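# Move blue bin to near bench edge, hook beside it

## Task

Move the blue bin, and no other item, to the bench edge closest to the arms. Then set the hook lying flat on the bench next to that bin, with its handle sticking out past that same edge. All other items must stay on whatever they rest on right now. Nothing may count as placed if only a robot is keeping it there at the end. Finish by opening the grippers and moving the arms away.

## Robot and tools

Robots: three identical i2rt Big YAM arms named arm1, arm2 and arm3. Each has six revolute joints, a two-finger gripper and a wrist camera. With joints 1 and 6 at zero and the hand level and pointing ahead, the wrist camera rides above the hand and looks toward the fingertips. The hand reaches roughly 1.0 m from the joint 1 axis. Joints move at different speeds, so the hand can sweep a wide, curved path between two postures. The arms do not coordinate; one arm stalling does not pause the others.

Frames: a single scene frame is shared by everything, with its origin on the floor and +z upward. "hand" means the point halfway between the fingertips (link pinch in the URDF). The hand's z axis runs along the fingers, and its y axis is the direction the fingers open and close. Each arm's base pose is real but never printed. Cameras: arm1_cam_wrist, arm2_cam_wrist, arm3_cam_wrist (616x616 fisheye) and room_a, room_b (504x504, fixed in the room). Calibration is approximate, off by up to a few degrees and millimetres.

execute_actions: argument "actions" is a list holding one action object, or empty to just read state and images. The action object has optional keys "arm1", "arm2", "arm3"; each holds {"joints": {...}} with any subset of: joint1_rad, joint2_rad, joint3_rad, joint4_rad, joint5_rad, joint6_rad (radians) and gripper_m (metres). All values are absolute joint targets, not offsets. Ranges and done-tolerances: joint1_rad -2.879 to 2.879 (±0.045), rotates the arm about its base, positive counter-clockwise seen from above, 0 extends the arm the way its base faces; joint2_rad 0 to 3.141 (±0.14), shoulder, 0 has the upper arm pointing back about level, increasing lifts it up then forward; joint3_rad 0 to 3.019 (±0.09), elbow, 0 is fully folded, increasing opens it; joint4_rad -1.692 to 1.57 (±0.055), hand pitch, positive tilts fingers up; joint5_rad -1.57 to 1.57 (±0.03), sideways hand swing, positive to the arm's right; joint6_rad -2.094 to 2.094 (±0.035), hand roll, positive clockwise viewed from behind the hand; gripper_m 0 to 0.093 (±0.003), fingertip gap, squeezing up to about 50 to 62 N per pad. All named motions begin together and may finish at different times. Optional "cameras": list of camera names, or ["all"]/null/omitted for every camera, [] for none. Unknown keys, camera names or out-of-range values reject the whole call and nothing moves. A joint or arm left out may still be driving toward an earlier target.

wait: "seconds" from 0 to 10; commands nothing new, then returns state and images like an empty action.

zoom_image: "camera" (one of the five names) and "region" [x0, y0, x1, y1] in pixels of that camera's latest full image, top-left is (0, 0), at most 504 by 504. Gives a finer look; moves nothing.

read_manual: returns only licence texts; moves nothing.

finished_scene: "scene" is the number of the current scene. It is final; the goal must already hold stably.

Results: each robot's state, including joint_positions, joint torques (total drive output, noisy, nonzero even in free air, with per-arm offset and scale), hand pose, and images listed in order by the "pictures" line. joint_status tells how each commanded motion ended: reached; "off_target" (stopped short and may still push); "contact_stop" or "time_out" (target dropped, joint holds where it stopped, though a timed-out joint can keep a nearby target and keep pushing, shown in on_its_own); "not_followed" with a "joint command not followed" line and usually a "cause:" line, meaning a self/inter-arm collision check blocked that arm's joint targets (gripper targets still run, and blocked targets may be retried with later actions). on_its_own lists what the arm is doing that this call did not order; "held at" gives the held target, not the current position. To relieve a pushing joint, command its reported position. Tiny target changes may not move a joint. A joint holding weight may sag. MOTOR HOT appears from 85 °C; at 100 °C an OVER-TEMPERATURE FAULT drops that arm and its gripper until cool, and joint_status shows "limit_stop_at_motor_heat"; resend targets afterwards. If a result reports a stop, further motion calls in that same reply are skipped.

Cautions: the arms do not halt on contact and can press hard, which heats motors, so avoid sustained pushing. Two arms pressing hard together ends the run; the collision check may be late and ignores fingers, gripper housings and wrist cameras, so keep arms apart. Do not drop, slam or knock objects, and never push anything off the work area or onto the floor. Loose objects may occasionally get nudged by the scene. While you think, robots keep their last command. At the end, open the grippers and pull arms away so nothing rests on a robot.

Each tool is called after ">>>" as name(argument=value, ...), one argument or row to a line, values as JSON.

## Session

I'll start by looking at the current state of the scene.

>>> execute_actions(
  actions=[],
)

Scene clock: 0.00 s.
Joint torques (N m, as the arm reports them, + toward a larger angle): no reading
Motor temperatures (°C, as the motors report them): arm1=[22 26 25 26 22 22] | arm2=[24 23 25 23 22 23] | arm3=[26 23 24 23 26 25]
arm1.joint_positions: joint1_rad=+0.049 joint2_rad=+0.480 joint3_rad=+1.393 joint4_rad=-1.433 joint5_rad=+0.281 joint6_rad=-0.772 gripper_m=+0.094
arm1.joint_status: not commanded
arm1.hand: x=-0.9067 y=+0.1543 z=+1.2566 quat_wxyz=(-0.506, +0.751, -0.420, -0.065) (m; scene frame)
arm2.joint_positions: joint1_rad=+0.882 joint2_rad=+0.447 joint3_rad=+1.513 joint4_rad=-1.386 joint5_rad=-0.032 joint6_rad=-0.386 gripper_m=+0.095
arm2.joint_status: not commanded
arm2.hand: x=-0.1184 y=+0.0677 z=+1.3532 quat_wxyz=(-0.254, +0.811, -0.053, -0.524) (m; scene frame)
arm3.joint_positions: joint1_rad=-0.184 joint2_rad=+0.445 joint3_rad=+1.519 joint4_rad=-1.602 joint5_rad=-0.146 joint6_rad=+0.712 gripper_m=+0.094
arm3.joint_status: not commanded
arm3.hand: x=+0.9553 y=+0.1038 z=+1.2851 quat_wxyz=(-0.201, +0.312, -0.810, -0.455) (m; scene frame)
pictures: arm1_cam_wrist, arm2_cam_wrist, arm3_cam_wrist, room_a, room_b
Images, in order (width x height): arm1_cam_wrist 616x616, arm2_cam_wrist 616x616, arm3_cam_wrist 616x616, room_a 504x504, room_b 504x504.

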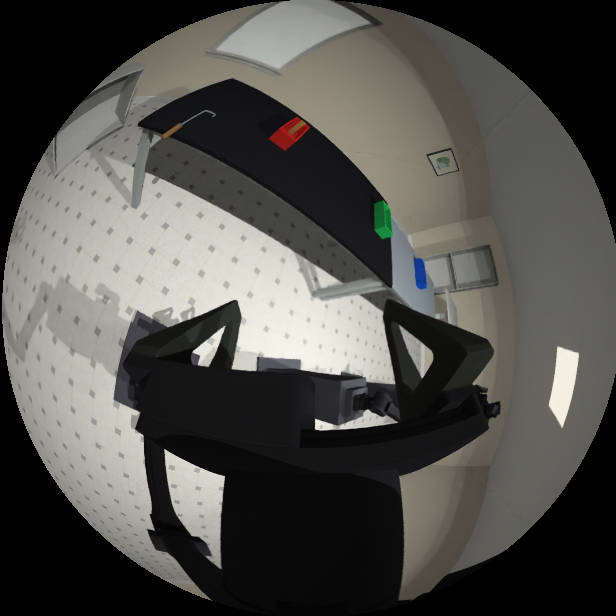

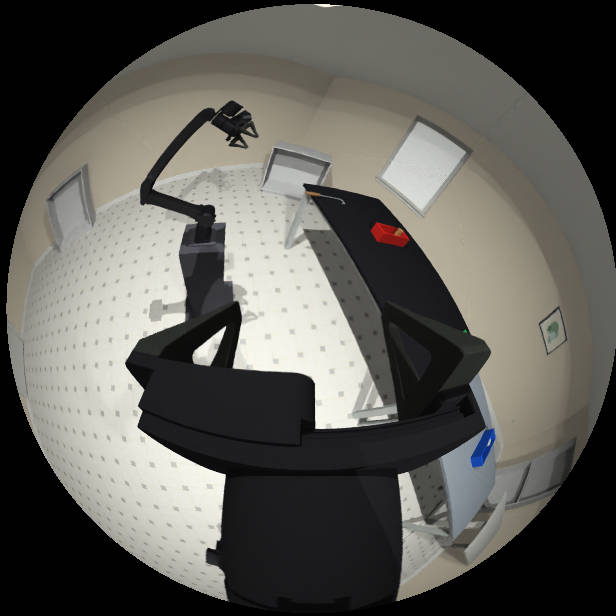

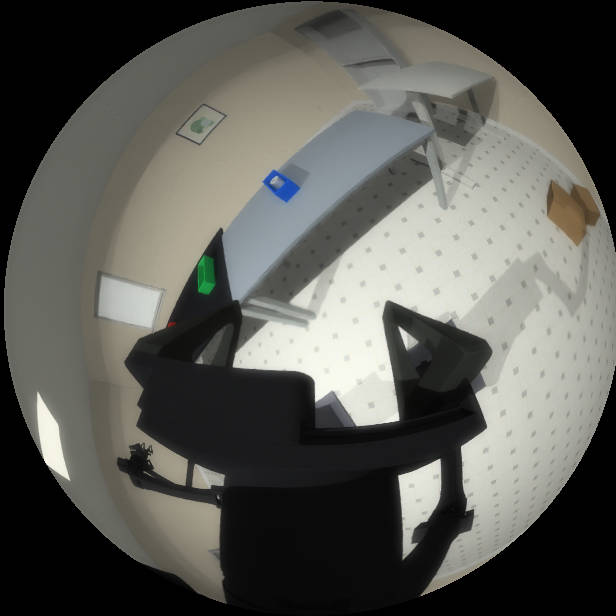

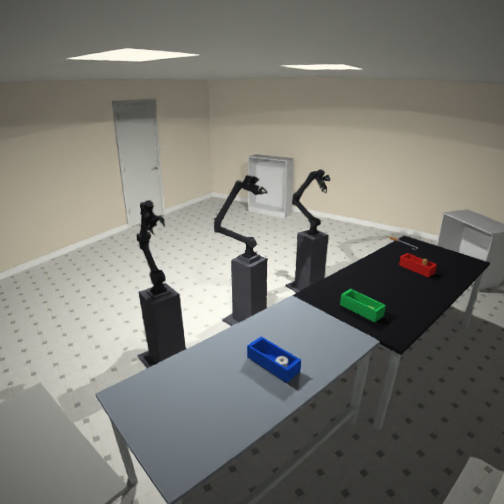

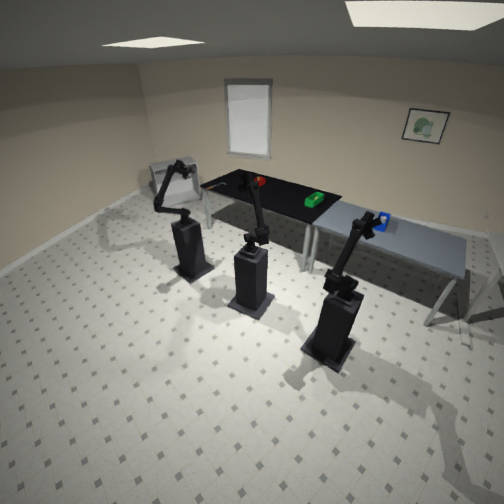

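>>> zoom_image(
  camera="room_a",
  region=[200, 200, 504, 420],
)

>>> zoom_image(
  camera="arm1_cam_wrist",
  region=[120, 60, 340, 220],
)

>>> zoom_image(
  camera="room_b",
  region=[140, 140, 480, 340],
)

Region (200, 200, 504, 420) of room_a's 504x504 image, scaled by 1.658, with more detail than that image has; it fills the top 365 rows of this view, and the rest is white.

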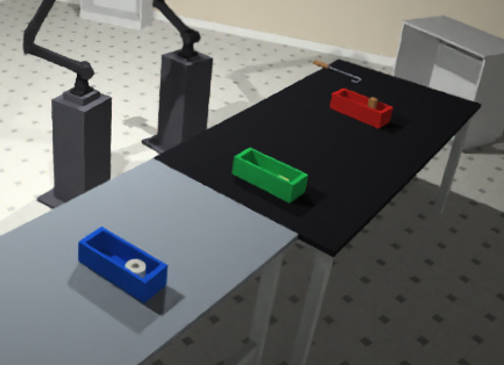

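Region (120, 60, 340, 220) of arm1_cam_wrist's 616x616 image, scaled by 2.291, with more detail than that image has; it fills the top 367 rows of this view, and the rest is white.

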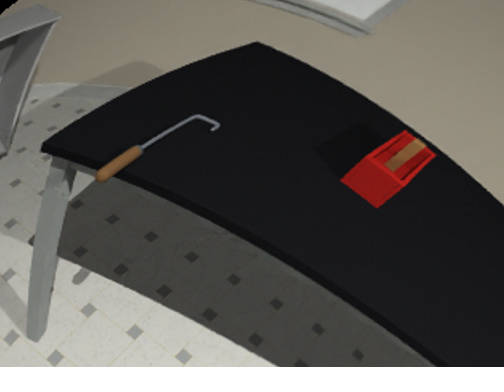

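Region (140, 140, 480, 340) of room_b's 504x504 image, scaled by 1.482, with more detail than that image has; it fills the top 296 rows of this view, and the rest is white.

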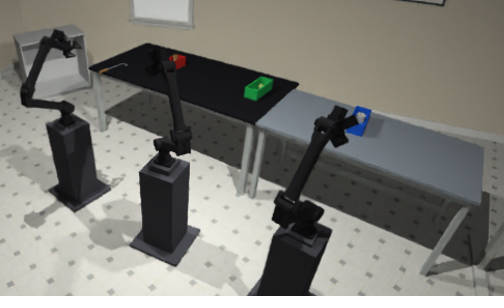

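>>> zoom_image(
  camera="room_a",
  region=[230, 280, 410, 400],
)

>>> zoom_image(
  camera="room_a",
  region=[370, 220, 500, 290],
)

>>> zoom_image(
  camera="room_b",
  region=[290, 180, 480, 290],
)

>>> zoom_image(
  camera="room_b",
  region=[190, 160, 350, 240],
)

Region (230, 280, 410, 400) of room_a's 504x504 image, scaled by 2.800, with more detail than that image has.

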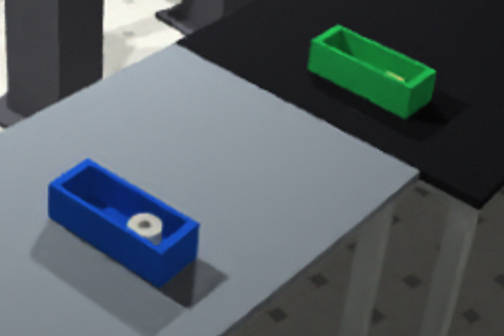

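Region (370, 220, 500, 290) of room_a's 504x504 image, scaled by 3.877, with more detail than that image has; it fills the top 271 rows of this view, and the rest is white.

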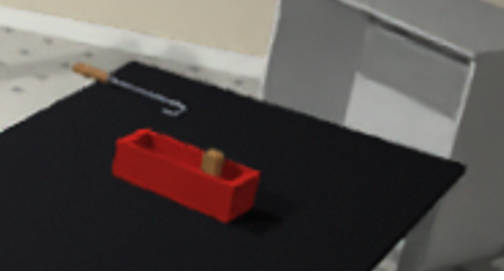

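Region (290, 180, 480, 290) of room_b's 504x504 image, scaled by 2.653, with more detail than that image has; it fills the top 292 rows of this view, and the rest is white.

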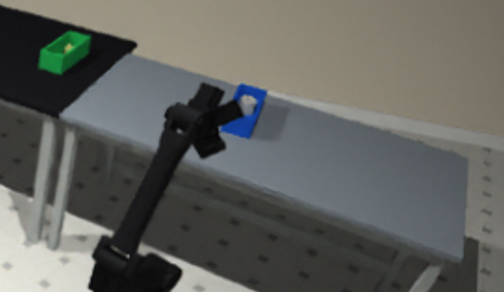

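Region (190, 160, 350, 240) of room_b's 504x504 image, scaled by 3.150, with more detail than that image has.

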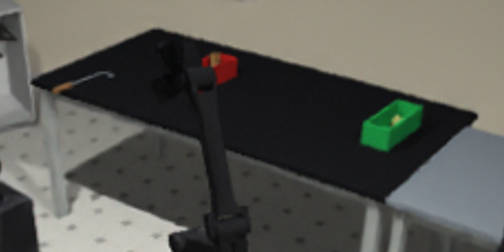

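>>> execute_actions(
  actions=[
    {"arm1": {"joints": {"joint1_rad": 0.809, "joint2_rad": 2.198, "joint3_rad": 1.396, "joint4_rad": 0.802, "joint5_rad": 0.699, "joint6_rad": 0.0, "gripper_m": 0.093}}, "arm2": {"joints": {"joint1_rad": 1.433, "joint2_rad": 1.11, "joint3_rad": 1.40, "joint4_rad": -1.488, "joint5_rad": 0.0, "joint6_rad": 0.0, "gripper_m": 0.093}}, "arm3": {"joints": {"joint1_rad": 0.2, "joint2_rad": 1.6, "joint3_rad": 1.6, "joint4_rad": -0.5, "joint5_rad": 0.0, "joint6_rad": 0.0, "gripper_m": 0.093}}},
  ],
)

Scene clock: 122.07 s.
Joint torques (N m, as the arm reports them, + toward a larger angle): arm1=[ -0.89 -18.82   6.79   2.65   0.08   0.01] | arm2=[ 0.09 -7.94 11.84  0.81 -0.01  0.07] | arm3=[  1.76 -19.5   10.49   3.61   0.    -0.16]
Motor temperatures (°C, as the motors report them): arm1=[22 26 29 26 22 22] | arm2=[24 23 28 23 22 23] | arm3=[26 23 26 23 26 25]
arm1.joint_positions: joint1_rad=+0.817 joint2_rad=+2.196 joint3_rad=+1.393 joint4_rad=+0.783 joint5_rad=+0.696 joint6_rad=-0.009 gripper_m=+0.093
arm1.joint_status: all done
arm1.hand: x=-1.3808 y=+0.6535 z=+0.8239 quat_wxyz=(-0.498, +0.514, -0.495, -0.493) (m; scene frame)
arm2.joint_positions: joint1_rad=+1.429 joint2_rad=+1.121 joint3_rad=+1.377 joint4_rad=-1.476 joint5_rad=+0.000 joint6_rad=-0.011 gripper_m=+0.093
arm2.joint_status: all done
arm2.hand: x=-0.3761 y=+0.0072 z=+1.1042 quat_wxyz=(-0.004, +0.986, +0.006, -0.168) (m; scene frame)
arm3.joint_positions: joint1_rad=+0.191 joint2_rad=+1.605 joint3_rad=+1.586 joint4_rad=-0.518 joint5_rad=-0.001 joint6_rad=+0.011 gripper_m=+0.093
arm3.joint_status: all done
arm3.hand: x=+0.8462 y=+0.6836 z=+1.0853 quat_wxyz=(-0.317, +0.663, -0.566, -0.374) (m; scene frame)
pictures: arm1_cam_wrist, arm2_cam_wrist, arm3_cam_wrist, room_a, room_b
camera_calibration (this result's frames):
arm1_cam_wrist: T_world_to_cam=[[0.999638, 0.00733174, 0.0259015, 1.35332], [0.0251055, -0.601122, -0.798763, 1.08859], [0.00971362, 0.799123, -0.601089, 0.109138], [0, 0, 0, 1]] pos_world=[-1.38122, 0.557241, 0.900077]
arm2_cam_wrist: T_world_to_cam=[[-0.0172079, 0.999851, 0.00157605, -0.00995212], [0.959877, 0.0160787, 0.279962, 0.0580879], [0.279895, 0.00633038, -0.96001, 1.29442], [0, 0, 0, 1]] pos_world=[-0.41823, 0.000822478, 1.22641]
arm3_cam_wrist: T_world_to_cam=[[0.983773, 0.17921, 0.00862513, -0.965968], [0.16796, -0.902978, -0.395499, 0.908361], [-0.0630892, 0.39053, -0.918426, 0.907996], [0, 0, 0, 1]] pos_world=[0.85501, 0.638742, 1.20151]
Images, in order (width x height): arm1_cam_wrist 616x616, arm2_cam_wrist 616x616, arm3_cam_wrist 616x616, room_a 504x504, room_b 504x504.

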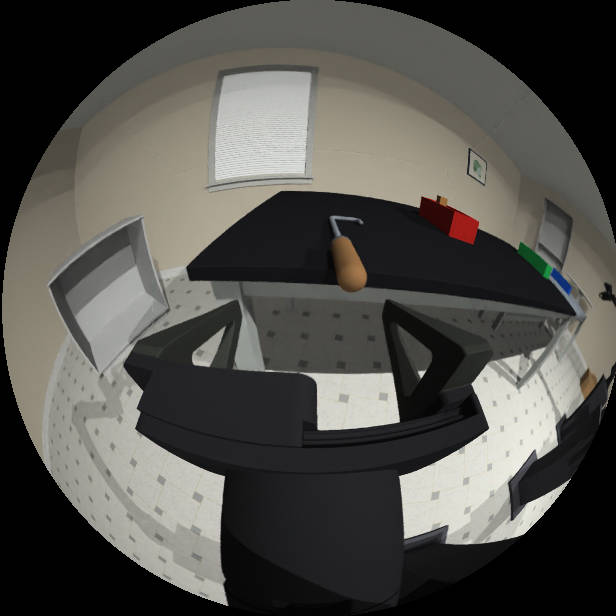

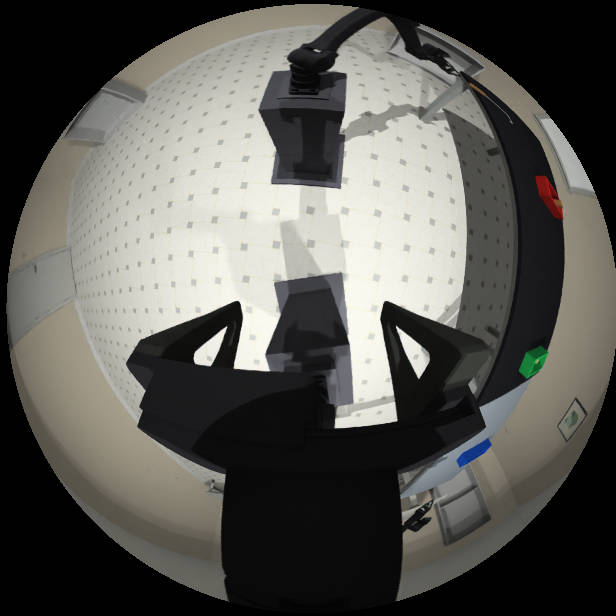

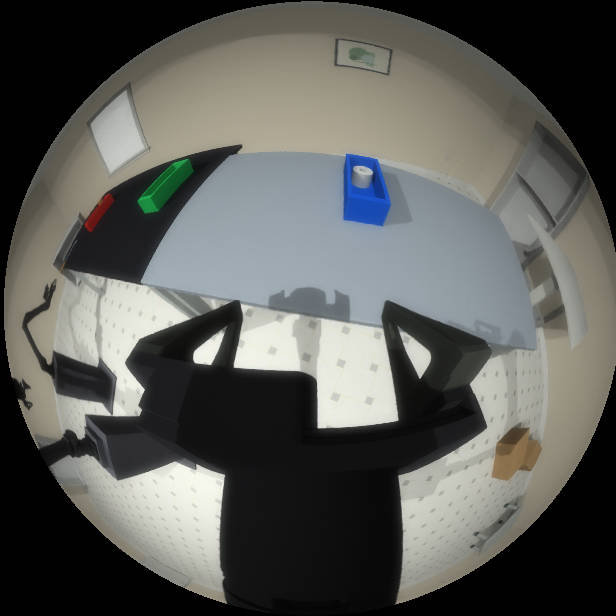

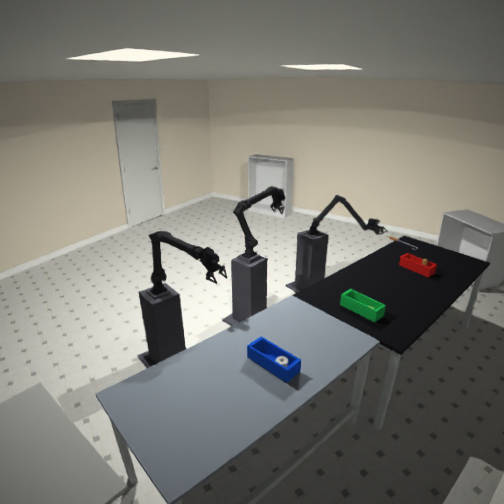

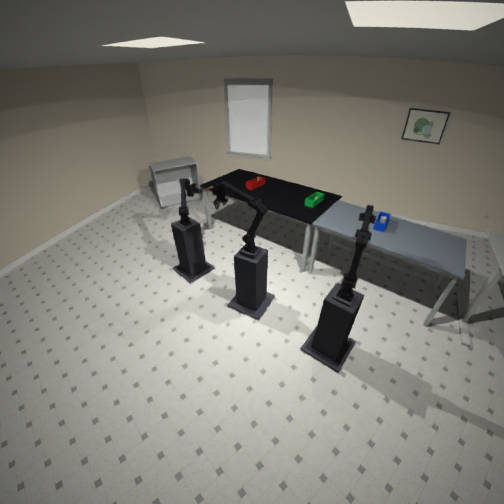

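>>> zoom_image(
  camera="arm1_cam_wrist",
  region=[220, 180, 420, 330],
)

>>> zoom_image(
  camera="arm3_cam_wrist",
  region=[230, 130, 470, 340],
)

Region (220, 180, 420, 330) of arm1_cam_wrist's 616x616 image, scaled by 2.520, with more detail than that image has; it fills the top 378 rows of this view, and the rest is white.

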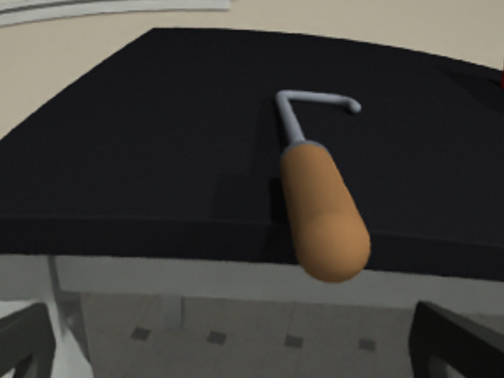

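Region (230, 130, 470, 340) of arm3_cam_wrist's 616x616 image, scaled by 2.100, with more detail than that image has; it fills the top 441 rows of this view, and the rest is white.

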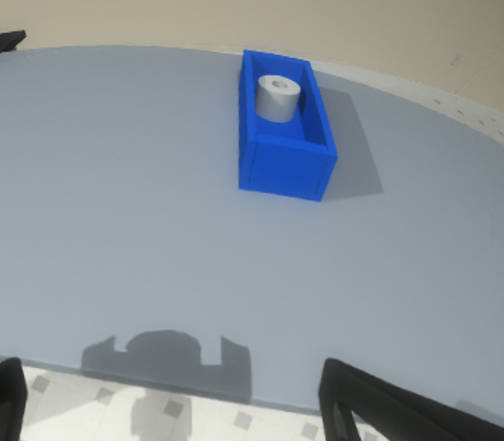

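>>> execute_actions(
  actions=[
    {"arm1": {"joints": {"joint1_rad": 0.7565, "joint2_rad": 2.20, "joint3_rad": 1.358, "joint4_rad": 0.863, "joint5_rad": 0.6464, "joint6_rad": 0.0}}, "arm3": {"joints": {"joint1_rad": 1.603, "joint2_rad": 0.479, "joint3_rad": 0.314, "joint4_rad": 0.18, "joint5_rad": 0.0, "joint6_rad": 0.0}}},
  ],
  cameras=["arm1_cam_wrist", "room_a"],
)

Scene clock: 203.47 s.
Joint torques (N m, as the arm reports them, + toward a larger angle): arm1=[  0.09 -17.82   5.83   2.63  -0.17  -0.02] | arm2=[-0.88 -7.01 11.73  0.85 -0.03 -0.01] | arm3=[ 1.9  -0.67  9.59  3.74  0.03 -0.13]
Motor temperatures (°C, as the motors report them): arm1=[22 29 29 27 22 22] | arm2=[24 24 31 23 22 23] | arm3=[26 24 28 23 26 25]
arm1.joint_positions: joint1_rad=+0.754 joint2_rad=+2.196 joint3_rad=+1.365 joint4_rad=+0.844 joint5_rad=+0.650 joint6_rad=-0.008 gripper_m=+0.093
arm1.joint_status: all done
arm1.hand: x=-1.3419 y=+0.6725 z=+0.8235 quat_wxyz=(-0.503, +0.498, -0.499, -0.500) (m; scene frame)
arm2.joint_positions: joint1_rad=+1.429 joint2_rad=+1.121 joint3_rad=+1.377 joint4_rad=-1.476 joint5_rad=+0.000 joint6_rad=-0.011 gripper_m=+0.093
arm2.joint_status: not commanded
arm2.hand: x=-0.3761 y=+0.0072 z=+1.1042 quat_wxyz=(-0.004, +0.986, +0.006, -0.168) (m; scene frame)
arm3.joint_positions: joint1_rad=+1.594 joint2_rad=+0.485 joint3_rad=+0.314 joint4_rad=+0.162 joint5_rad=-0.002 joint6_rad=+0.008 gripper_m=+0.093
arm3.joint_status: all done
arm3.hand: x=+0.6189 y=-0.0021 z=+1.0153 quat_wxyz=(+0.005, +0.713, -0.007, -0.701) (m; scene frame)
pictures: arm1_cam_wrist, room_a
camera_calibration (this result's frames):
arm1_cam_wrist: T_world_to_cam=[[0.999937, -0.0102564, 0.00461376, 1.34408], [-0.00219763, -0.580534, -0.814233, 1.06099], [0.0110295, 0.814171, -0.58052, 0.0680454], [0, 0, 0, 1]] pos_world=[-1.34241, 0.574327, 0.897194]
Images, in order (width x height): arm1_cam_wrist 616x616, room_a 504x504.

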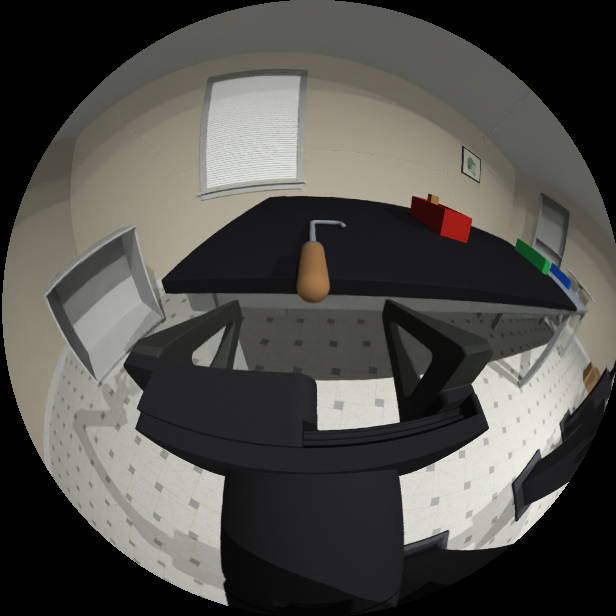

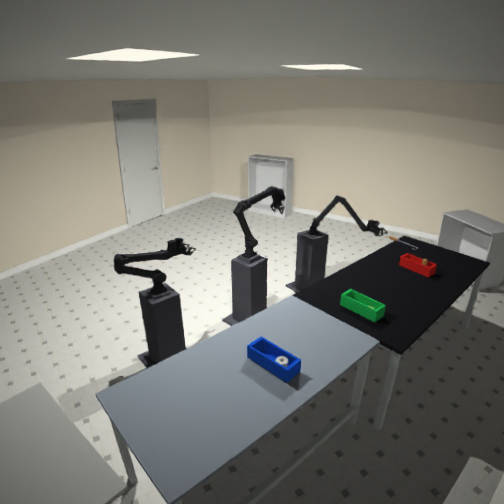

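>>> execute_actions(
  actions=[
    {"arm1": {"joints": {"joint1_rad": 0.683, "joint2_rad": 2.335, "joint3_rad": 1.625, "joint4_rad": 0.725, "joint5_rad": 0.573, "joint6_rad": 0.0}}},
  ],
  cameras=["arm1_cam_wrist", "room_a"],
)

Scene clock: 213.90 s.
Joint torques (N m, as the arm reports them, + toward a larger angle): arm1=[  0.08 -20.33   9.67   1.5   -0.18  -0.01] | arm2=[ 1.18 -7.33 11.85  0.74 -0.04  0.  ] | arm3=[ 1.92 -0.48  9.63  3.77  0.03 -0.12]
Motor temperatures (°C, as the motors report them): arm1=[22 29 29 27 22 22] | arm2=[24 24 31 23 22 23] | arm3=[26 24 28 23 26 25]
arm1.joint_positions: joint1_rad=+0.679 joint2_rad=+2.333 joint3_rad=+1.585 joint4_rad=+0.733 joint5_rad=+0.576 joint6_rad=-0.008 gripper_m=+0.093
arm1.joint_status: all done
arm1.hand: x=-1.3331 y=+0.7471 z=+0.7990 quat_wxyz=(-0.502, +0.507, -0.501, -0.490) (m; scene frame)
arm2.joint_positions: joint1_rad=+1.429 joint2_rad=+1.121 joint3_rad=+1.377 joint4_rad=-1.476 joint5_rad=+0.000 joint6_rad=-0.011 gripper_m=+0.093
arm2.joint_status: not commanded
arm2.hand: x=-0.3761 y=+0.0072 z=+1.1042 quat_wxyz=(-0.004, +0.986, +0.006, -0.168) (m; scene frame)
arm3.joint_positions: joint1_rad=+1.594 joint2_rad=+0.485 joint3_rad=+0.314 joint4_rad=+0.162 joint5_rad=-0.002 joint6_rad=+0.008 gripper_m=+0.093
arm3.joint_status: not commanded
arm3.hand: x=+0.6189 y=-0.0021 z=+1.0153 quat_wxyz=(+0.005, +0.713, -0.007, -0.701) (m; scene frame)
pictures: arm1_cam_wrist, room_a
camera_calibration (this result's frames):
arm1_cam_wrist: T_world_to_cam=[[0.99971, -0.0118383, 0.020956, 1.32392], [0.0096839, -0.599253, -0.800501, 1.10318], [0.0220345, 0.800472, -0.598965, 0.032551], [0, 0, 0, 1]] pos_world=[-1.33493, 0.650703, 0.874853]
Images, in order (width x height): arm1_cam_wrist 616x616, room_a 504x504.

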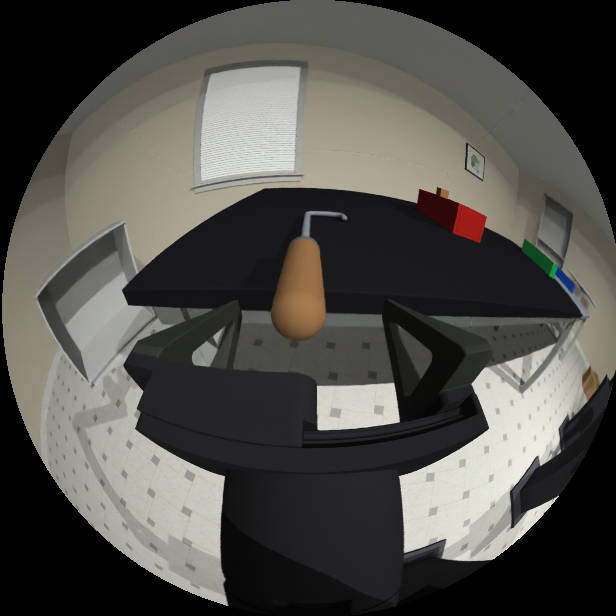

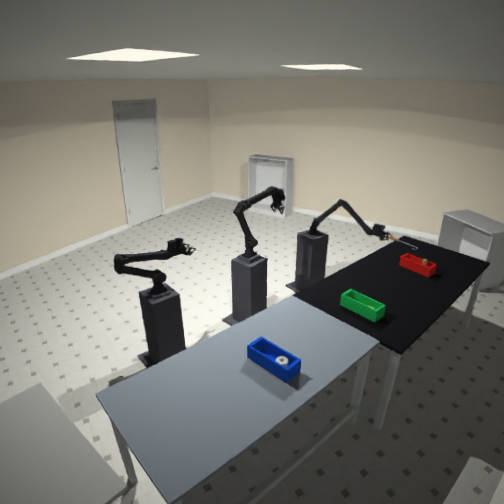

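>>> execute_actions(
  actions=[
    {"arm1": {"joints": {"joint1_rad": 0.677, "joint2_rad": 2.347, "joint3_rad": 1.688, "joint4_rad": 0.69, "joint5_rad": 0.563, "joint6_rad": 0.0}}},
  ],
  cameras=["arm1_cam_wrist", "room_a"],
)

Scene clock: 222.67 s.
Joint torques (N m, as the arm reports them, + toward a larger angle): arm1=[ -0.23 -19.55   9.71   1.3   -0.19   0.  ] | arm2=[ 0.14 -8.43 11.7   0.49  0.01  0.01] | arm3=[ 2.11 -0.72  9.64  3.73  0.02 -0.14]
Motor temperatures (°C, as the motors report them): arm1=[22 29 30 27 22 22] | arm2=[24 24 31 23 22 23] | arm3=[26 24 28 23 26 25]
arm1.joint_positions: joint1_rad=+0.679 joint2_rad=+2.334 joint3_rad=+1.650 joint4_rad=+0.701 joint5_rad=+0.567 joint6_rad=-0.008 gripper_m=+0.093
arm1.joint_status: all done
arm1.hand: x=-1.3436 y=+0.7610 z=+0.8247 quat_wxyz=(-0.502, +0.498, -0.496, -0.504) (m; scene frame)
arm2.joint_positions: joint1_rad=+1.429 joint2_rad=+1.121 joint3_rad=+1.377 joint4_rad=-1.476 joint5_rad=+0.000 joint6_rad=-0.011 gripper_m=+0.093
arm2.joint_status: not commanded
arm2.hand: x=-0.3761 y=+0.0072 z=+1.1042 quat_wxyz=(-0.004, +0.986, +0.006, -0.168) (m; scene frame)
arm3.joint_positions: joint1_rad=+1.594 joint2_rad=+0.485 joint3_rad=+0.314 joint4_rad=+0.162 joint5_rad=-0.002 joint6_rad=+0.008 gripper_m=+0.093
arm3.joint_status: not commanded
arm3.hand: x=+0.6189 y=-0.0021 z=+1.0153 quat_wxyz=(+0.005, +0.713, -0.007, -0.701) (m; scene frame)
pictures: arm1_cam_wrist, room_a
camera_calibration (this result's frames):
arm1_cam_wrist: T_world_to_cam=[[0.999993, -0.00265333, 0.00278986, 1.34242], [0.000749359, -0.576627, -0.817007, 1.11659], [0.0037765, 0.817003, -0.576621, -0.0184053], [0, 0, 0, 1]] pos_world=[-1.34318, 0.662454, 0.897903]
Images, in order (width x height): arm1_cam_wrist 616x616, room_a 504x504.

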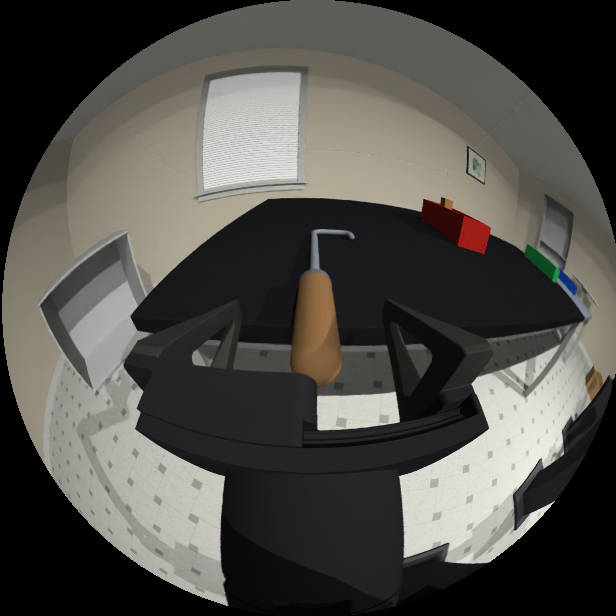

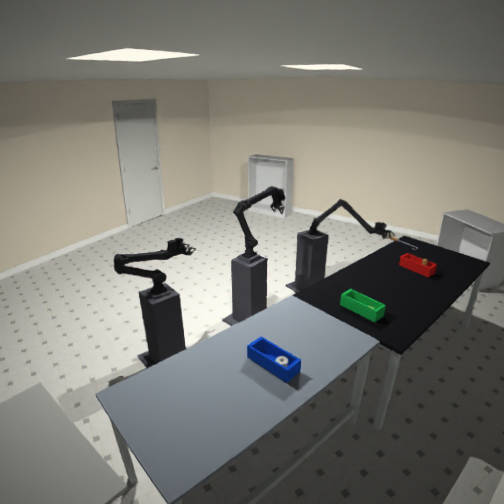

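>>> execute_actions(
  actions=[
    {"arm1": {"joints": {"joint2_rad": 2.357, "joint4_rad": 0.665}}},
  ],
  cameras=["arm1_cam_wrist"],
)

Scene clock: 227.47 s.
Joint torques (N m, as the arm reports them, + toward a larger angle): arm1=[ -0.21 -19.46   9.92   1.27  -0.23   0.  ] | arm2=[ 0.4  -7.68 11.82  0.4   0.06  0.04] | arm3=[ 2.02 -0.65  9.61  3.66  0.03 -0.13]
Motor temperatures (°C, as the motors report them): arm1=[22 29 30 27 22 22] | arm2=[24 24 31 23 22 23] | arm3=[26 24 28 23 26 25]
arm1.joint_positions: joint1_rad=+0.679 joint2_rad=+2.334 joint3_rad=+1.650 joint4_rad=+0.678 joint5_rad=+0.567 joint6_rad=-0.008 gripper_m=+0.093
arm1.joint_status: all done
arm1.hand: x=-1.3436 y=+0.7610 z=+0.8197 quat_wxyz=(-0.500, +0.506, -0.498, -0.496) (m; scene frame)
arm2.joint_positions: joint1_rad=+1.429 joint2_rad=+1.121 joint3_rad=+1.377 joint4_rad=-1.476 joint5_rad=+0.000 joint6_rad=-0.011 gripper_m=+0.093
arm2.joint_status: not commanded
arm2.hand: x=-0.3761 y=+0.0072 z=+1.1042 quat_wxyz=(-0.004, +0.986, +0.006, -0.168) (m; scene frame)
arm3.joint_positions: joint1_rad=+1.594 joint2_rad=+0.485 joint3_rad=+0.314 joint4_rad=+0.162 joint5_rad=-0.002 joint6_rad=+0.008 gripper_m=+0.093
arm3.joint_status: not commanded
arm3.hand: x=+0.6189 y=-0.0021 z=+1.0153 quat_wxyz=(+0.005, +0.713, -0.007, -0.701) (m; scene frame)
pictures: arm1_cam_wrist
camera_calibration (this result's frames):
arm1_cam_wrist: T_world_to_cam=[[0.999881, -0.00246594, 0.0152121, 1.33197], [0.010797, -0.592251, -0.805681, 1.1286], [0.0109962, 0.80575, -0.592154, 0.009696], [0, 0, 0, 1]] pos_world=[-1.3441, 0.663887, 0.894772]
Images, in order (width x height): arm1_cam_wrist 616x616.

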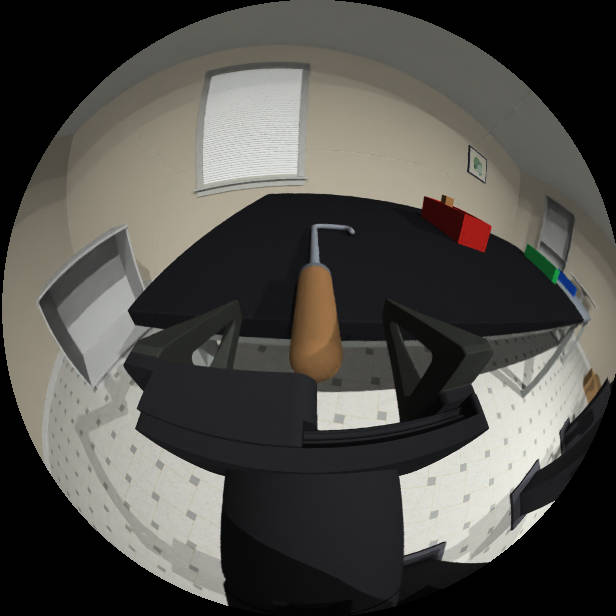

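>>> execute_actions(
  actions=[
    {"arm1": {"joints": {"joint2_rad": 2.334, "joint4_rad": 0.64, "gripper_m": 0.01}}},
  ],
  cameras=["arm1_cam_wrist"],
)

Scene clock: 233.13 s.
Joint torques (N m, as the arm reports them, + toward a larger angle): arm1=[ -0.77 -20.85   9.79   1.21  -0.19  -0.02] | arm2=[ 0.02 -7.1  11.52  0.6   0.    0.01] | arm3=[ 2.01 -0.8   9.61  3.71  0.05 -0.12]
Motor temperatures (°C, as the motors report them): arm1=[22 29 31 26 22 22] | arm2=[24 24 31 23 22 23] | arm3=[26 23 28 23 26 25]
arm1.joint_positions: joint1_rad=+0.679 joint2_rad=+2.334 joint3_rad=+1.650 joint4_rad=+0.653 joint5_rad=+0.566 joint6_rad=-0.008 gripper_m=+0.029
arm1.joint_status: gripper_m off_target (ended at +0.029, target +0.010); the others done
arm1.hand: x=-1.3437 y=+0.7609 z=+0.8141 quat_wxyz=(-0.498, +0.515, -0.499, -0.487) (m; scene frame)
arm2.joint_positions: joint1_rad=+1.429 joint2_rad=+1.121 joint3_rad=+1.377 joint4_rad=-1.476 joint5_rad=+0.000 joint6_rad=-0.011 gripper_m=+0.093
arm2.joint_status: not commanded
arm2.hand: x=-0.3761 y=+0.0072 z=+1.1042 quat_wxyz=(-0.004, +0.986, +0.006, -0.168) (m; scene frame)
arm3.joint_positions: joint1_rad=+1.594 joint2_rad=+0.485 joint3_rad=+0.314 joint4_rad=+0.162 joint5_rad=-0.002 joint6_rad=+0.008 gripper_m=+0.093
arm3.joint_status: not commanded
arm3.hand: x=+0.6189 y=-0.0021 z=+1.0153 quat_wxyz=(+0.005, +0.713, -0.007, -0.701) (m; scene frame)
pictures: arm1_cam_wrist
camera_calibration (this result's frames):
arm1_cam_wrist: T_world_to_cam=[[0.999599, -0.00123381, 0.0282891, 1.32016], [0.021677, -0.609432, -0.792542, 1.14102], [0.0182181, 0.792838, -0.60916, 0.0398427], [0, 0, 0, 1]] pos_world=[-1.34509, 0.665414, 0.891232]
Images, in order (width x height): arm1_cam_wrist 616x616.

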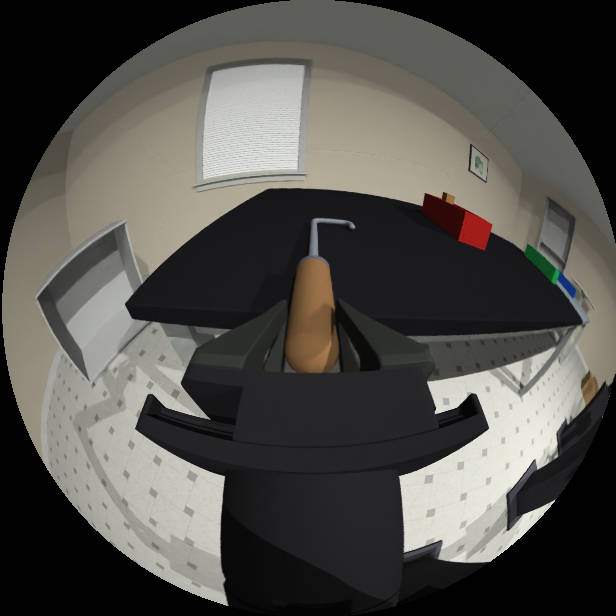

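>>> execute_actions(
  actions=[
    {"arm1": {"joints": {"joint1_rad": 0.5, "joint2_rad": 1.9, "joint3_rad": 1.58, "joint4_rad": 0.65, "joint5_rad": 0.3}}, "arm2": {"joints": {"joint2_rad": 0.97, "joint3_rad": 1.45, "joint4_rad": -1.65}}},
  ],
  cameras=["arm1_cam_wrist", "room_a"],
)

Scene clock: 252.63 s.
Joint torques (N m, as the arm reports them, + toward a larger angle): arm1=[ -0.03 -20.18  10.4    2.51  -0.27  -0.04] | arm2=[-0.31 -3.75 11.81  0.61  0.    0.01] | arm3=[ 1.76 -0.71  9.63  3.73  0.04 -0.14]
Motor temperatures (°C, as the motors report them): arm1=[22 30 31 26 22 22] | arm2=[24 24 31 23 22 23] | arm3=[26 23 28 23 26 25]
arm1.joint_positions: joint1_rad=+0.500 joint2_rad=+1.928 joint3_rad=+1.554 joint4_rad=+0.632 joint5_rad=+0.304 joint6_rad=-0.007 gripper_m=+0.029
arm1.joint_status: all done
arm1.hand: x=-1.2227 y=+0.7610 z=+1.0875 quat_wxyz=(-0.514, +0.438, -0.434, -0.597) (m; scene frame)
arm2.joint_positions: joint1_rad=+1.429 joint2_rad=+0.965 joint3_rad=+1.418 joint4_rad=-1.639 joint5_rad=+0.000 joint6_rad=-0.011 gripper_m=+0.093
arm2.joint_status: all done
arm2.hand: x=-0.3022 y=+0.0070 z=+1.1582 quat_wxyz=(-0.004, +0.983, +0.006, -0.185) (m; scene frame)
arm3.joint_positions: joint1_rad=+1.594 joint2_rad=+0.485 joint3_rad=+0.314 joint4_rad=+0.162 joint5_rad=-0.002 joint6_rad=+0.008 gripper_m=+0.093
arm3.joint_status: not commanded
arm3.hand: x=+0.6189 y=-0.0021 z=+1.0153 quat_wxyz=(+0.005, +0.713, -0.007, -0.701) (m; scene frame)
pictures: arm1_cam_wrist, room_a
camera_calibration (this result's frames):
arm1_cam_wrist: T_world_to_cam=[[0.993784, 0.0882276, -0.0678955, 1.2209], [-0.0295862, -0.378635, -0.925073, 1.261], [-0.107325, 0.921331, -0.373671, -0.303314], [0, 0, 0, 1]] pos_world=[-1.20856, 0.649195, 1.13607]
Images, in order (width x height): arm1_cam_wrist 616x616, room_a 504x504.

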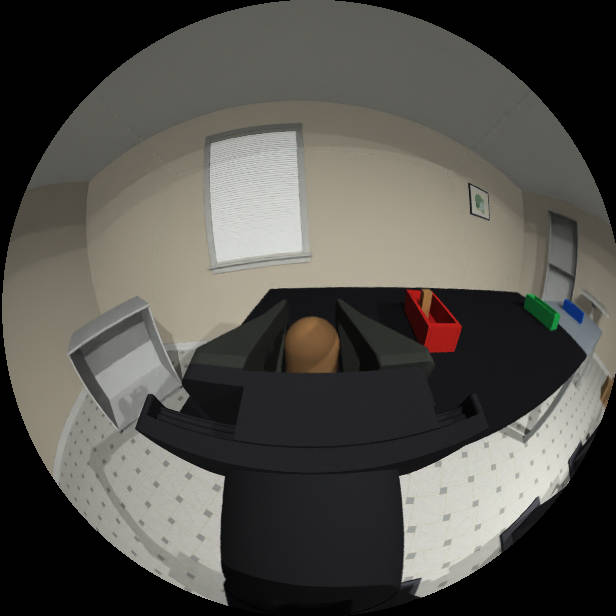

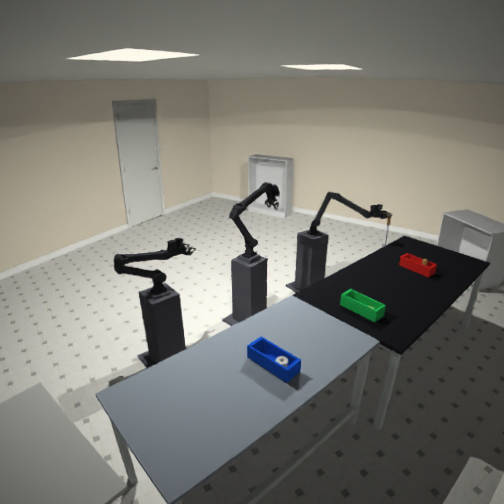

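>>> zoom_image(
  camera="room_a",
  region=[320, 180, 460, 280],
)

Region (320, 180, 460, 280) of room_a's 504x504 image, scaled by 3.600, with more detail than that image has; it fills the top 360 rows of this view, and the rest is white.

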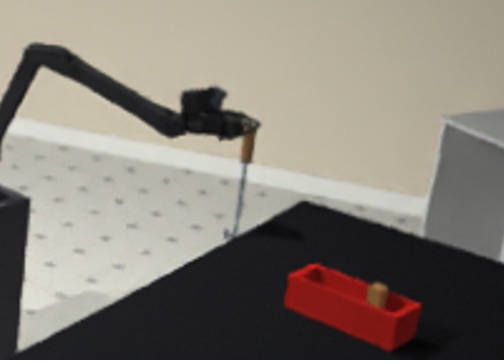

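>>> execute_actions(
  actions=[
    {"arm1": {"joints": {"joint1_rad": 0.5, "joint2_rad": 1.5, "joint3_rad": 1.12, "joint4_rad": 0.66, "joint5_rad": 0.0}}, "arm2": {"joints": {"joint2_rad": 1.0, "joint3_rad": 0.34, "joint4_rad": 0.68}}},
  ],
  cameras=["arm1_cam_wrist", "room_a"],
)

Scene clock: 307.83 s.
Joint torques (N m, as the arm reports them, + toward a larger angle): arm1=[ -0.49 -13.67   9.6    3.05  -0.2   -0.05] | arm2=[ 0.75 -4.5   9.74  3.24 -0.01  0.03] | arm3=[ 1.9  -0.76  9.71  3.72  0.04 -0.13]
Motor temperatures (°C, as the motors report them): arm1=[22 30 33 27 22 22] | arm2=[24 24 32 23 22 23] | arm3=[26 23 29 23 26 25]
arm1.joint_positions: joint1_rad=+0.500 joint2_rad=+1.518 joint3_rad=+1.102 joint4_rad=+0.632 joint5_rad=+0.004 joint6_rad=-0.003 gripper_m=+0.029
arm1.joint_status: all done
arm1.hand: x=-1.2144 y=+0.6084 z=+1.1165 quat_wxyz=(-0.435, +0.522, -0.350, -0.645) (m; scene frame)
arm2.joint_positions: joint1_rad=+1.429 joint2_rad=+1.004 joint3_rad=+0.332 joint4_rad=+0.653 joint5_rad=+0.000 joint6_rad=-0.011 gripper_m=+0.093
arm2.joint_status: all done
arm2.hand: x=-0.4227 y=+0.0078 z=+0.9803 quat_wxyz=(-0.006, +0.718, +0.006, -0.696) (m; scene frame)
arm3.joint_positions: joint1_rad=+1.594 joint2_rad=+0.485 joint3_rad=+0.314 joint4_rad=+0.162 joint5_rad=-0.002 joint6_rad=+0.008 gripper_m=+0.093
arm3.joint_status: not commanded
arm3.hand: x=+0.6189 y=-0.0021 z=+1.0153 quat_wxyz=(+0.005, +0.713, -0.007, -0.701) (m; scene frame)
pictures: arm1_cam_wrist, room_a
camera_calibration (this result's frames):
arm1_cam_wrist: T_world_to_cam=[[0.928703, 0.37081, 0.00326433, 0.897747], [0.151724, -0.371934, -0.915775, 1.43595], [-0.338365, 0.850979, -0.401677, -0.357507], [0, 0, 0, 1]] pos_world=[-1.17258, 0.505417, 1.16848]
Images, in order (width x height): arm1_cam_wrist 616x616, room_a 504x504.

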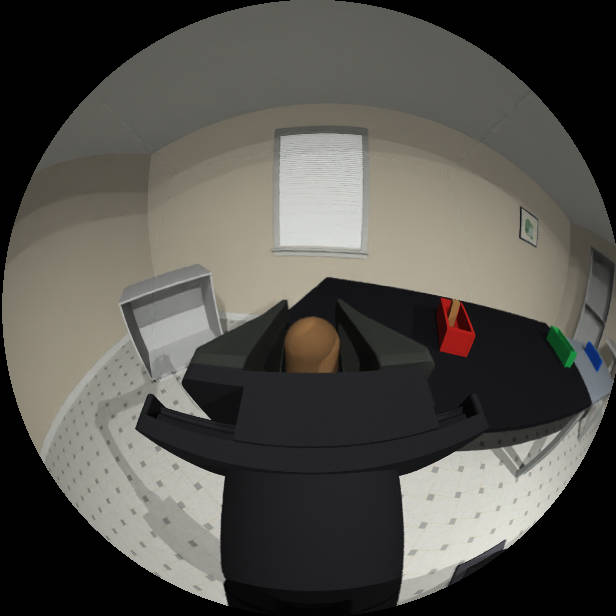

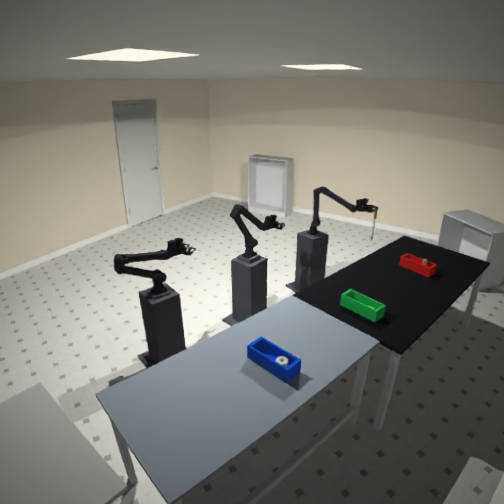

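>>> execute_actions(
  actions=[
    {"arm1": {"joints": {"joint1_rad": -1.4545, "joint2_rad": 0.86, "joint3_rad": 0.665, "joint4_rad": 0.49, "joint5_rad": 0.0}}},
  ],
  cameras=["arm1_cam_wrist", "arm2_cam_wrist", "room_a", "room_b"],
)

Scene clock: 314.53 s.
Joint torques (N m, as the arm reports them, + toward a larger angle): arm1=[-0.7  -4.59  9.98  2.44 -0.15 -0.12] | arm2=[ 0.82 -4.29  9.08  3.37  0.04  0.03] | arm3=[ 1.83 -0.77  9.58  3.76  0.04 -0.14]
Motor temperatures (°C, as the motors report them): arm1=[22 30 33 27 22 22] | arm2=[24 24 31 23 22 23] | arm3=[26 23 29 23 26 25]
arm1.joint_positions: joint1_rad=-1.450 joint2_rad=+0.876 joint3_rad=+0.650 joint4_rad=+0.474 joint5_rad=+0.003 joint6_rad=+0.000 gripper_m=+0.029
arm1.joint_status: all done
arm1.hand: x=-0.5216 y=+0.0037 z=+1.1488 quat_wxyz=(-0.790, +0.004, -0.613, -0.003) (m; scene frame)
arm2.joint_positions: joint1_rad=+1.429 joint2_rad=+1.004 joint3_rad=+0.332 joint4_rad=+0.653 joint5_rad=+0.000 joint6_rad=-0.011 gripper_m=+0.093
arm2.joint_status: not commanded
arm2.hand: x=-0.4227 y=+0.0078 z=+0.9803 quat_wxyz=(-0.006, +0.718, +0.006, -0.696) (m; scene frame)
arm3.joint_positions: joint1_rad=+1.594 joint2_rad=+0.485 joint3_rad=+0.314 joint4_rad=+0.162 joint5_rad=-0.002 joint6_rad=+0.008 gripper_m=+0.093
arm3.joint_status: not commanded
arm3.hand: x=+0.6189 y=-0.0021 z=+1.0153 quat_wxyz=(+0.005, +0.713, -0.007, -0.701) (m; scene frame)
pictures: arm1_cam_wrist, arm2_cam_wrist, room_a, room_b
camera_calibration (this result's frames):
arm1_cam_wrist: T_world_to_cam=[[0.00355579, -0.999987, 0.00356194, 0.000559587], [-0.367037, -0.00461846, -0.930195, 0.88014], [0.9302, 0.00200022, -0.367049, 1.02947], [0, 0, 0, 1]] pos_world=[-0.63457, 0.00256531, 1.19656]
arm2_cam_wrist: T_world_to_cam=[[-0.0104623, 0.999762, 0.01914, -0.0255511], [0.608258, 0.0215555, -0.793446, 1.04111], [-0.79367, 0.00334082, -0.608339, 0.390048], [0, 0, 0, 1]] pos_world=[-0.323961, 0.00180031, 1.06383]
Images, in order (width x height): arm1_cam_wrist 616x616, arm2_cam_wrist 616x616, room_a 504x504, room_b 504x504.

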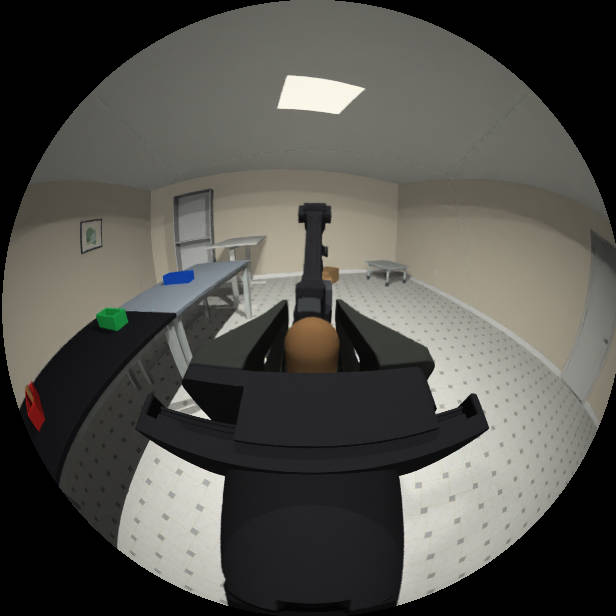

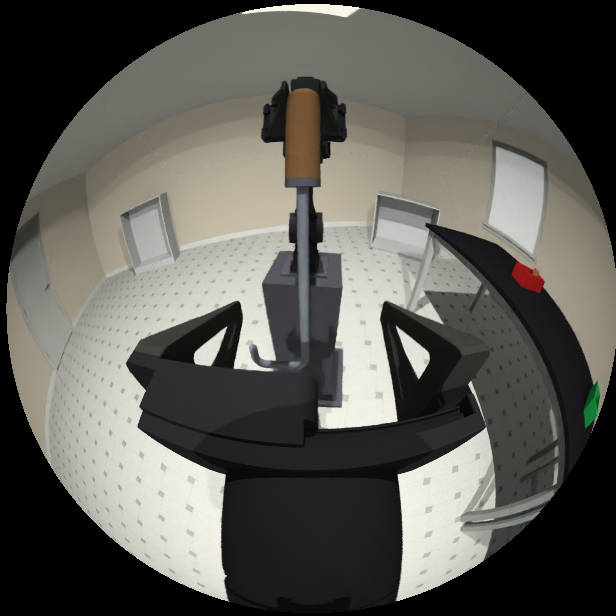

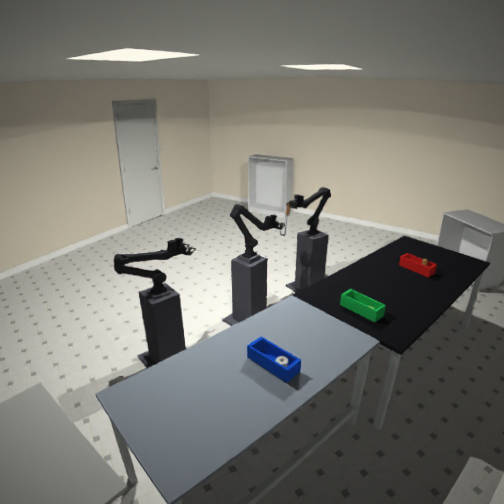

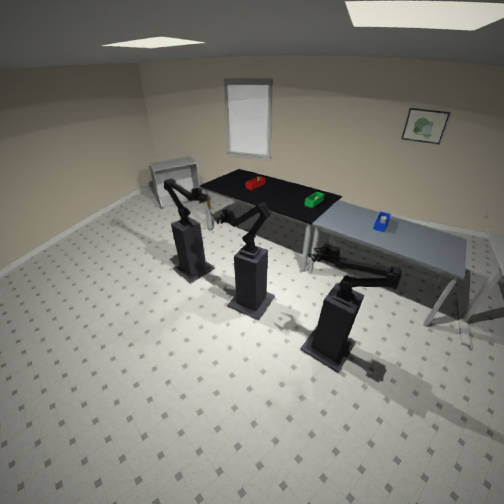

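>>> zoom_image(
  camera="room_a",
  region=[220, 170, 350, 270],
)

>>> zoom_image(
  camera="arm2_cam_wrist",
  region=[200, 60, 420, 400],
)

>>> zoom_image(
  camera="room_b",
  region=[150, 160, 290, 260],
)

Region (220, 170, 350, 270) of room_a's 504x504 image, scaled by 3.877, with more detail than that image has; it fills the top 388 rows of this view, and the rest is white.

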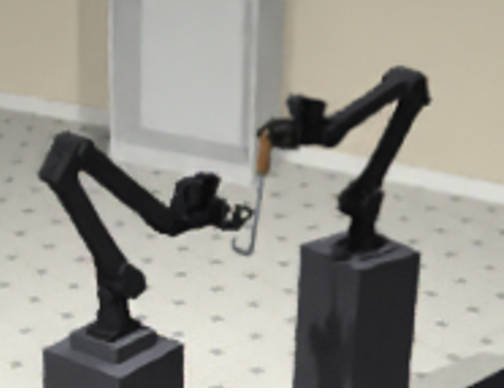

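Region (200, 60, 420, 400) of arm2_cam_wrist's 616x616 image, scaled by 1.482, with more detail than that image has; it fills the left 326 columns of this view, and the rest is white.

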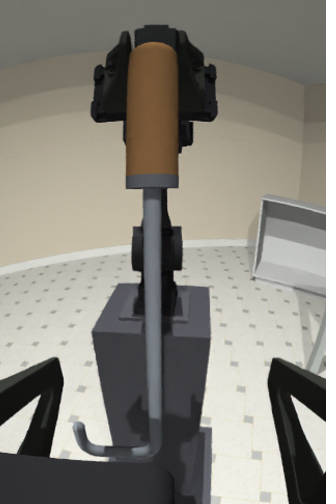

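Region (150, 160, 290, 260) of room_b's 504x504 image, scaled by 3.600, with more detail than that image has; it fills the top 360 rows of this view, and the rest is white.

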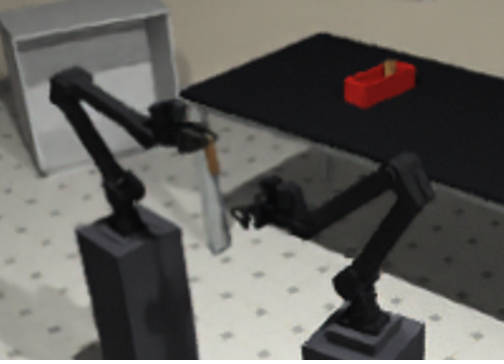

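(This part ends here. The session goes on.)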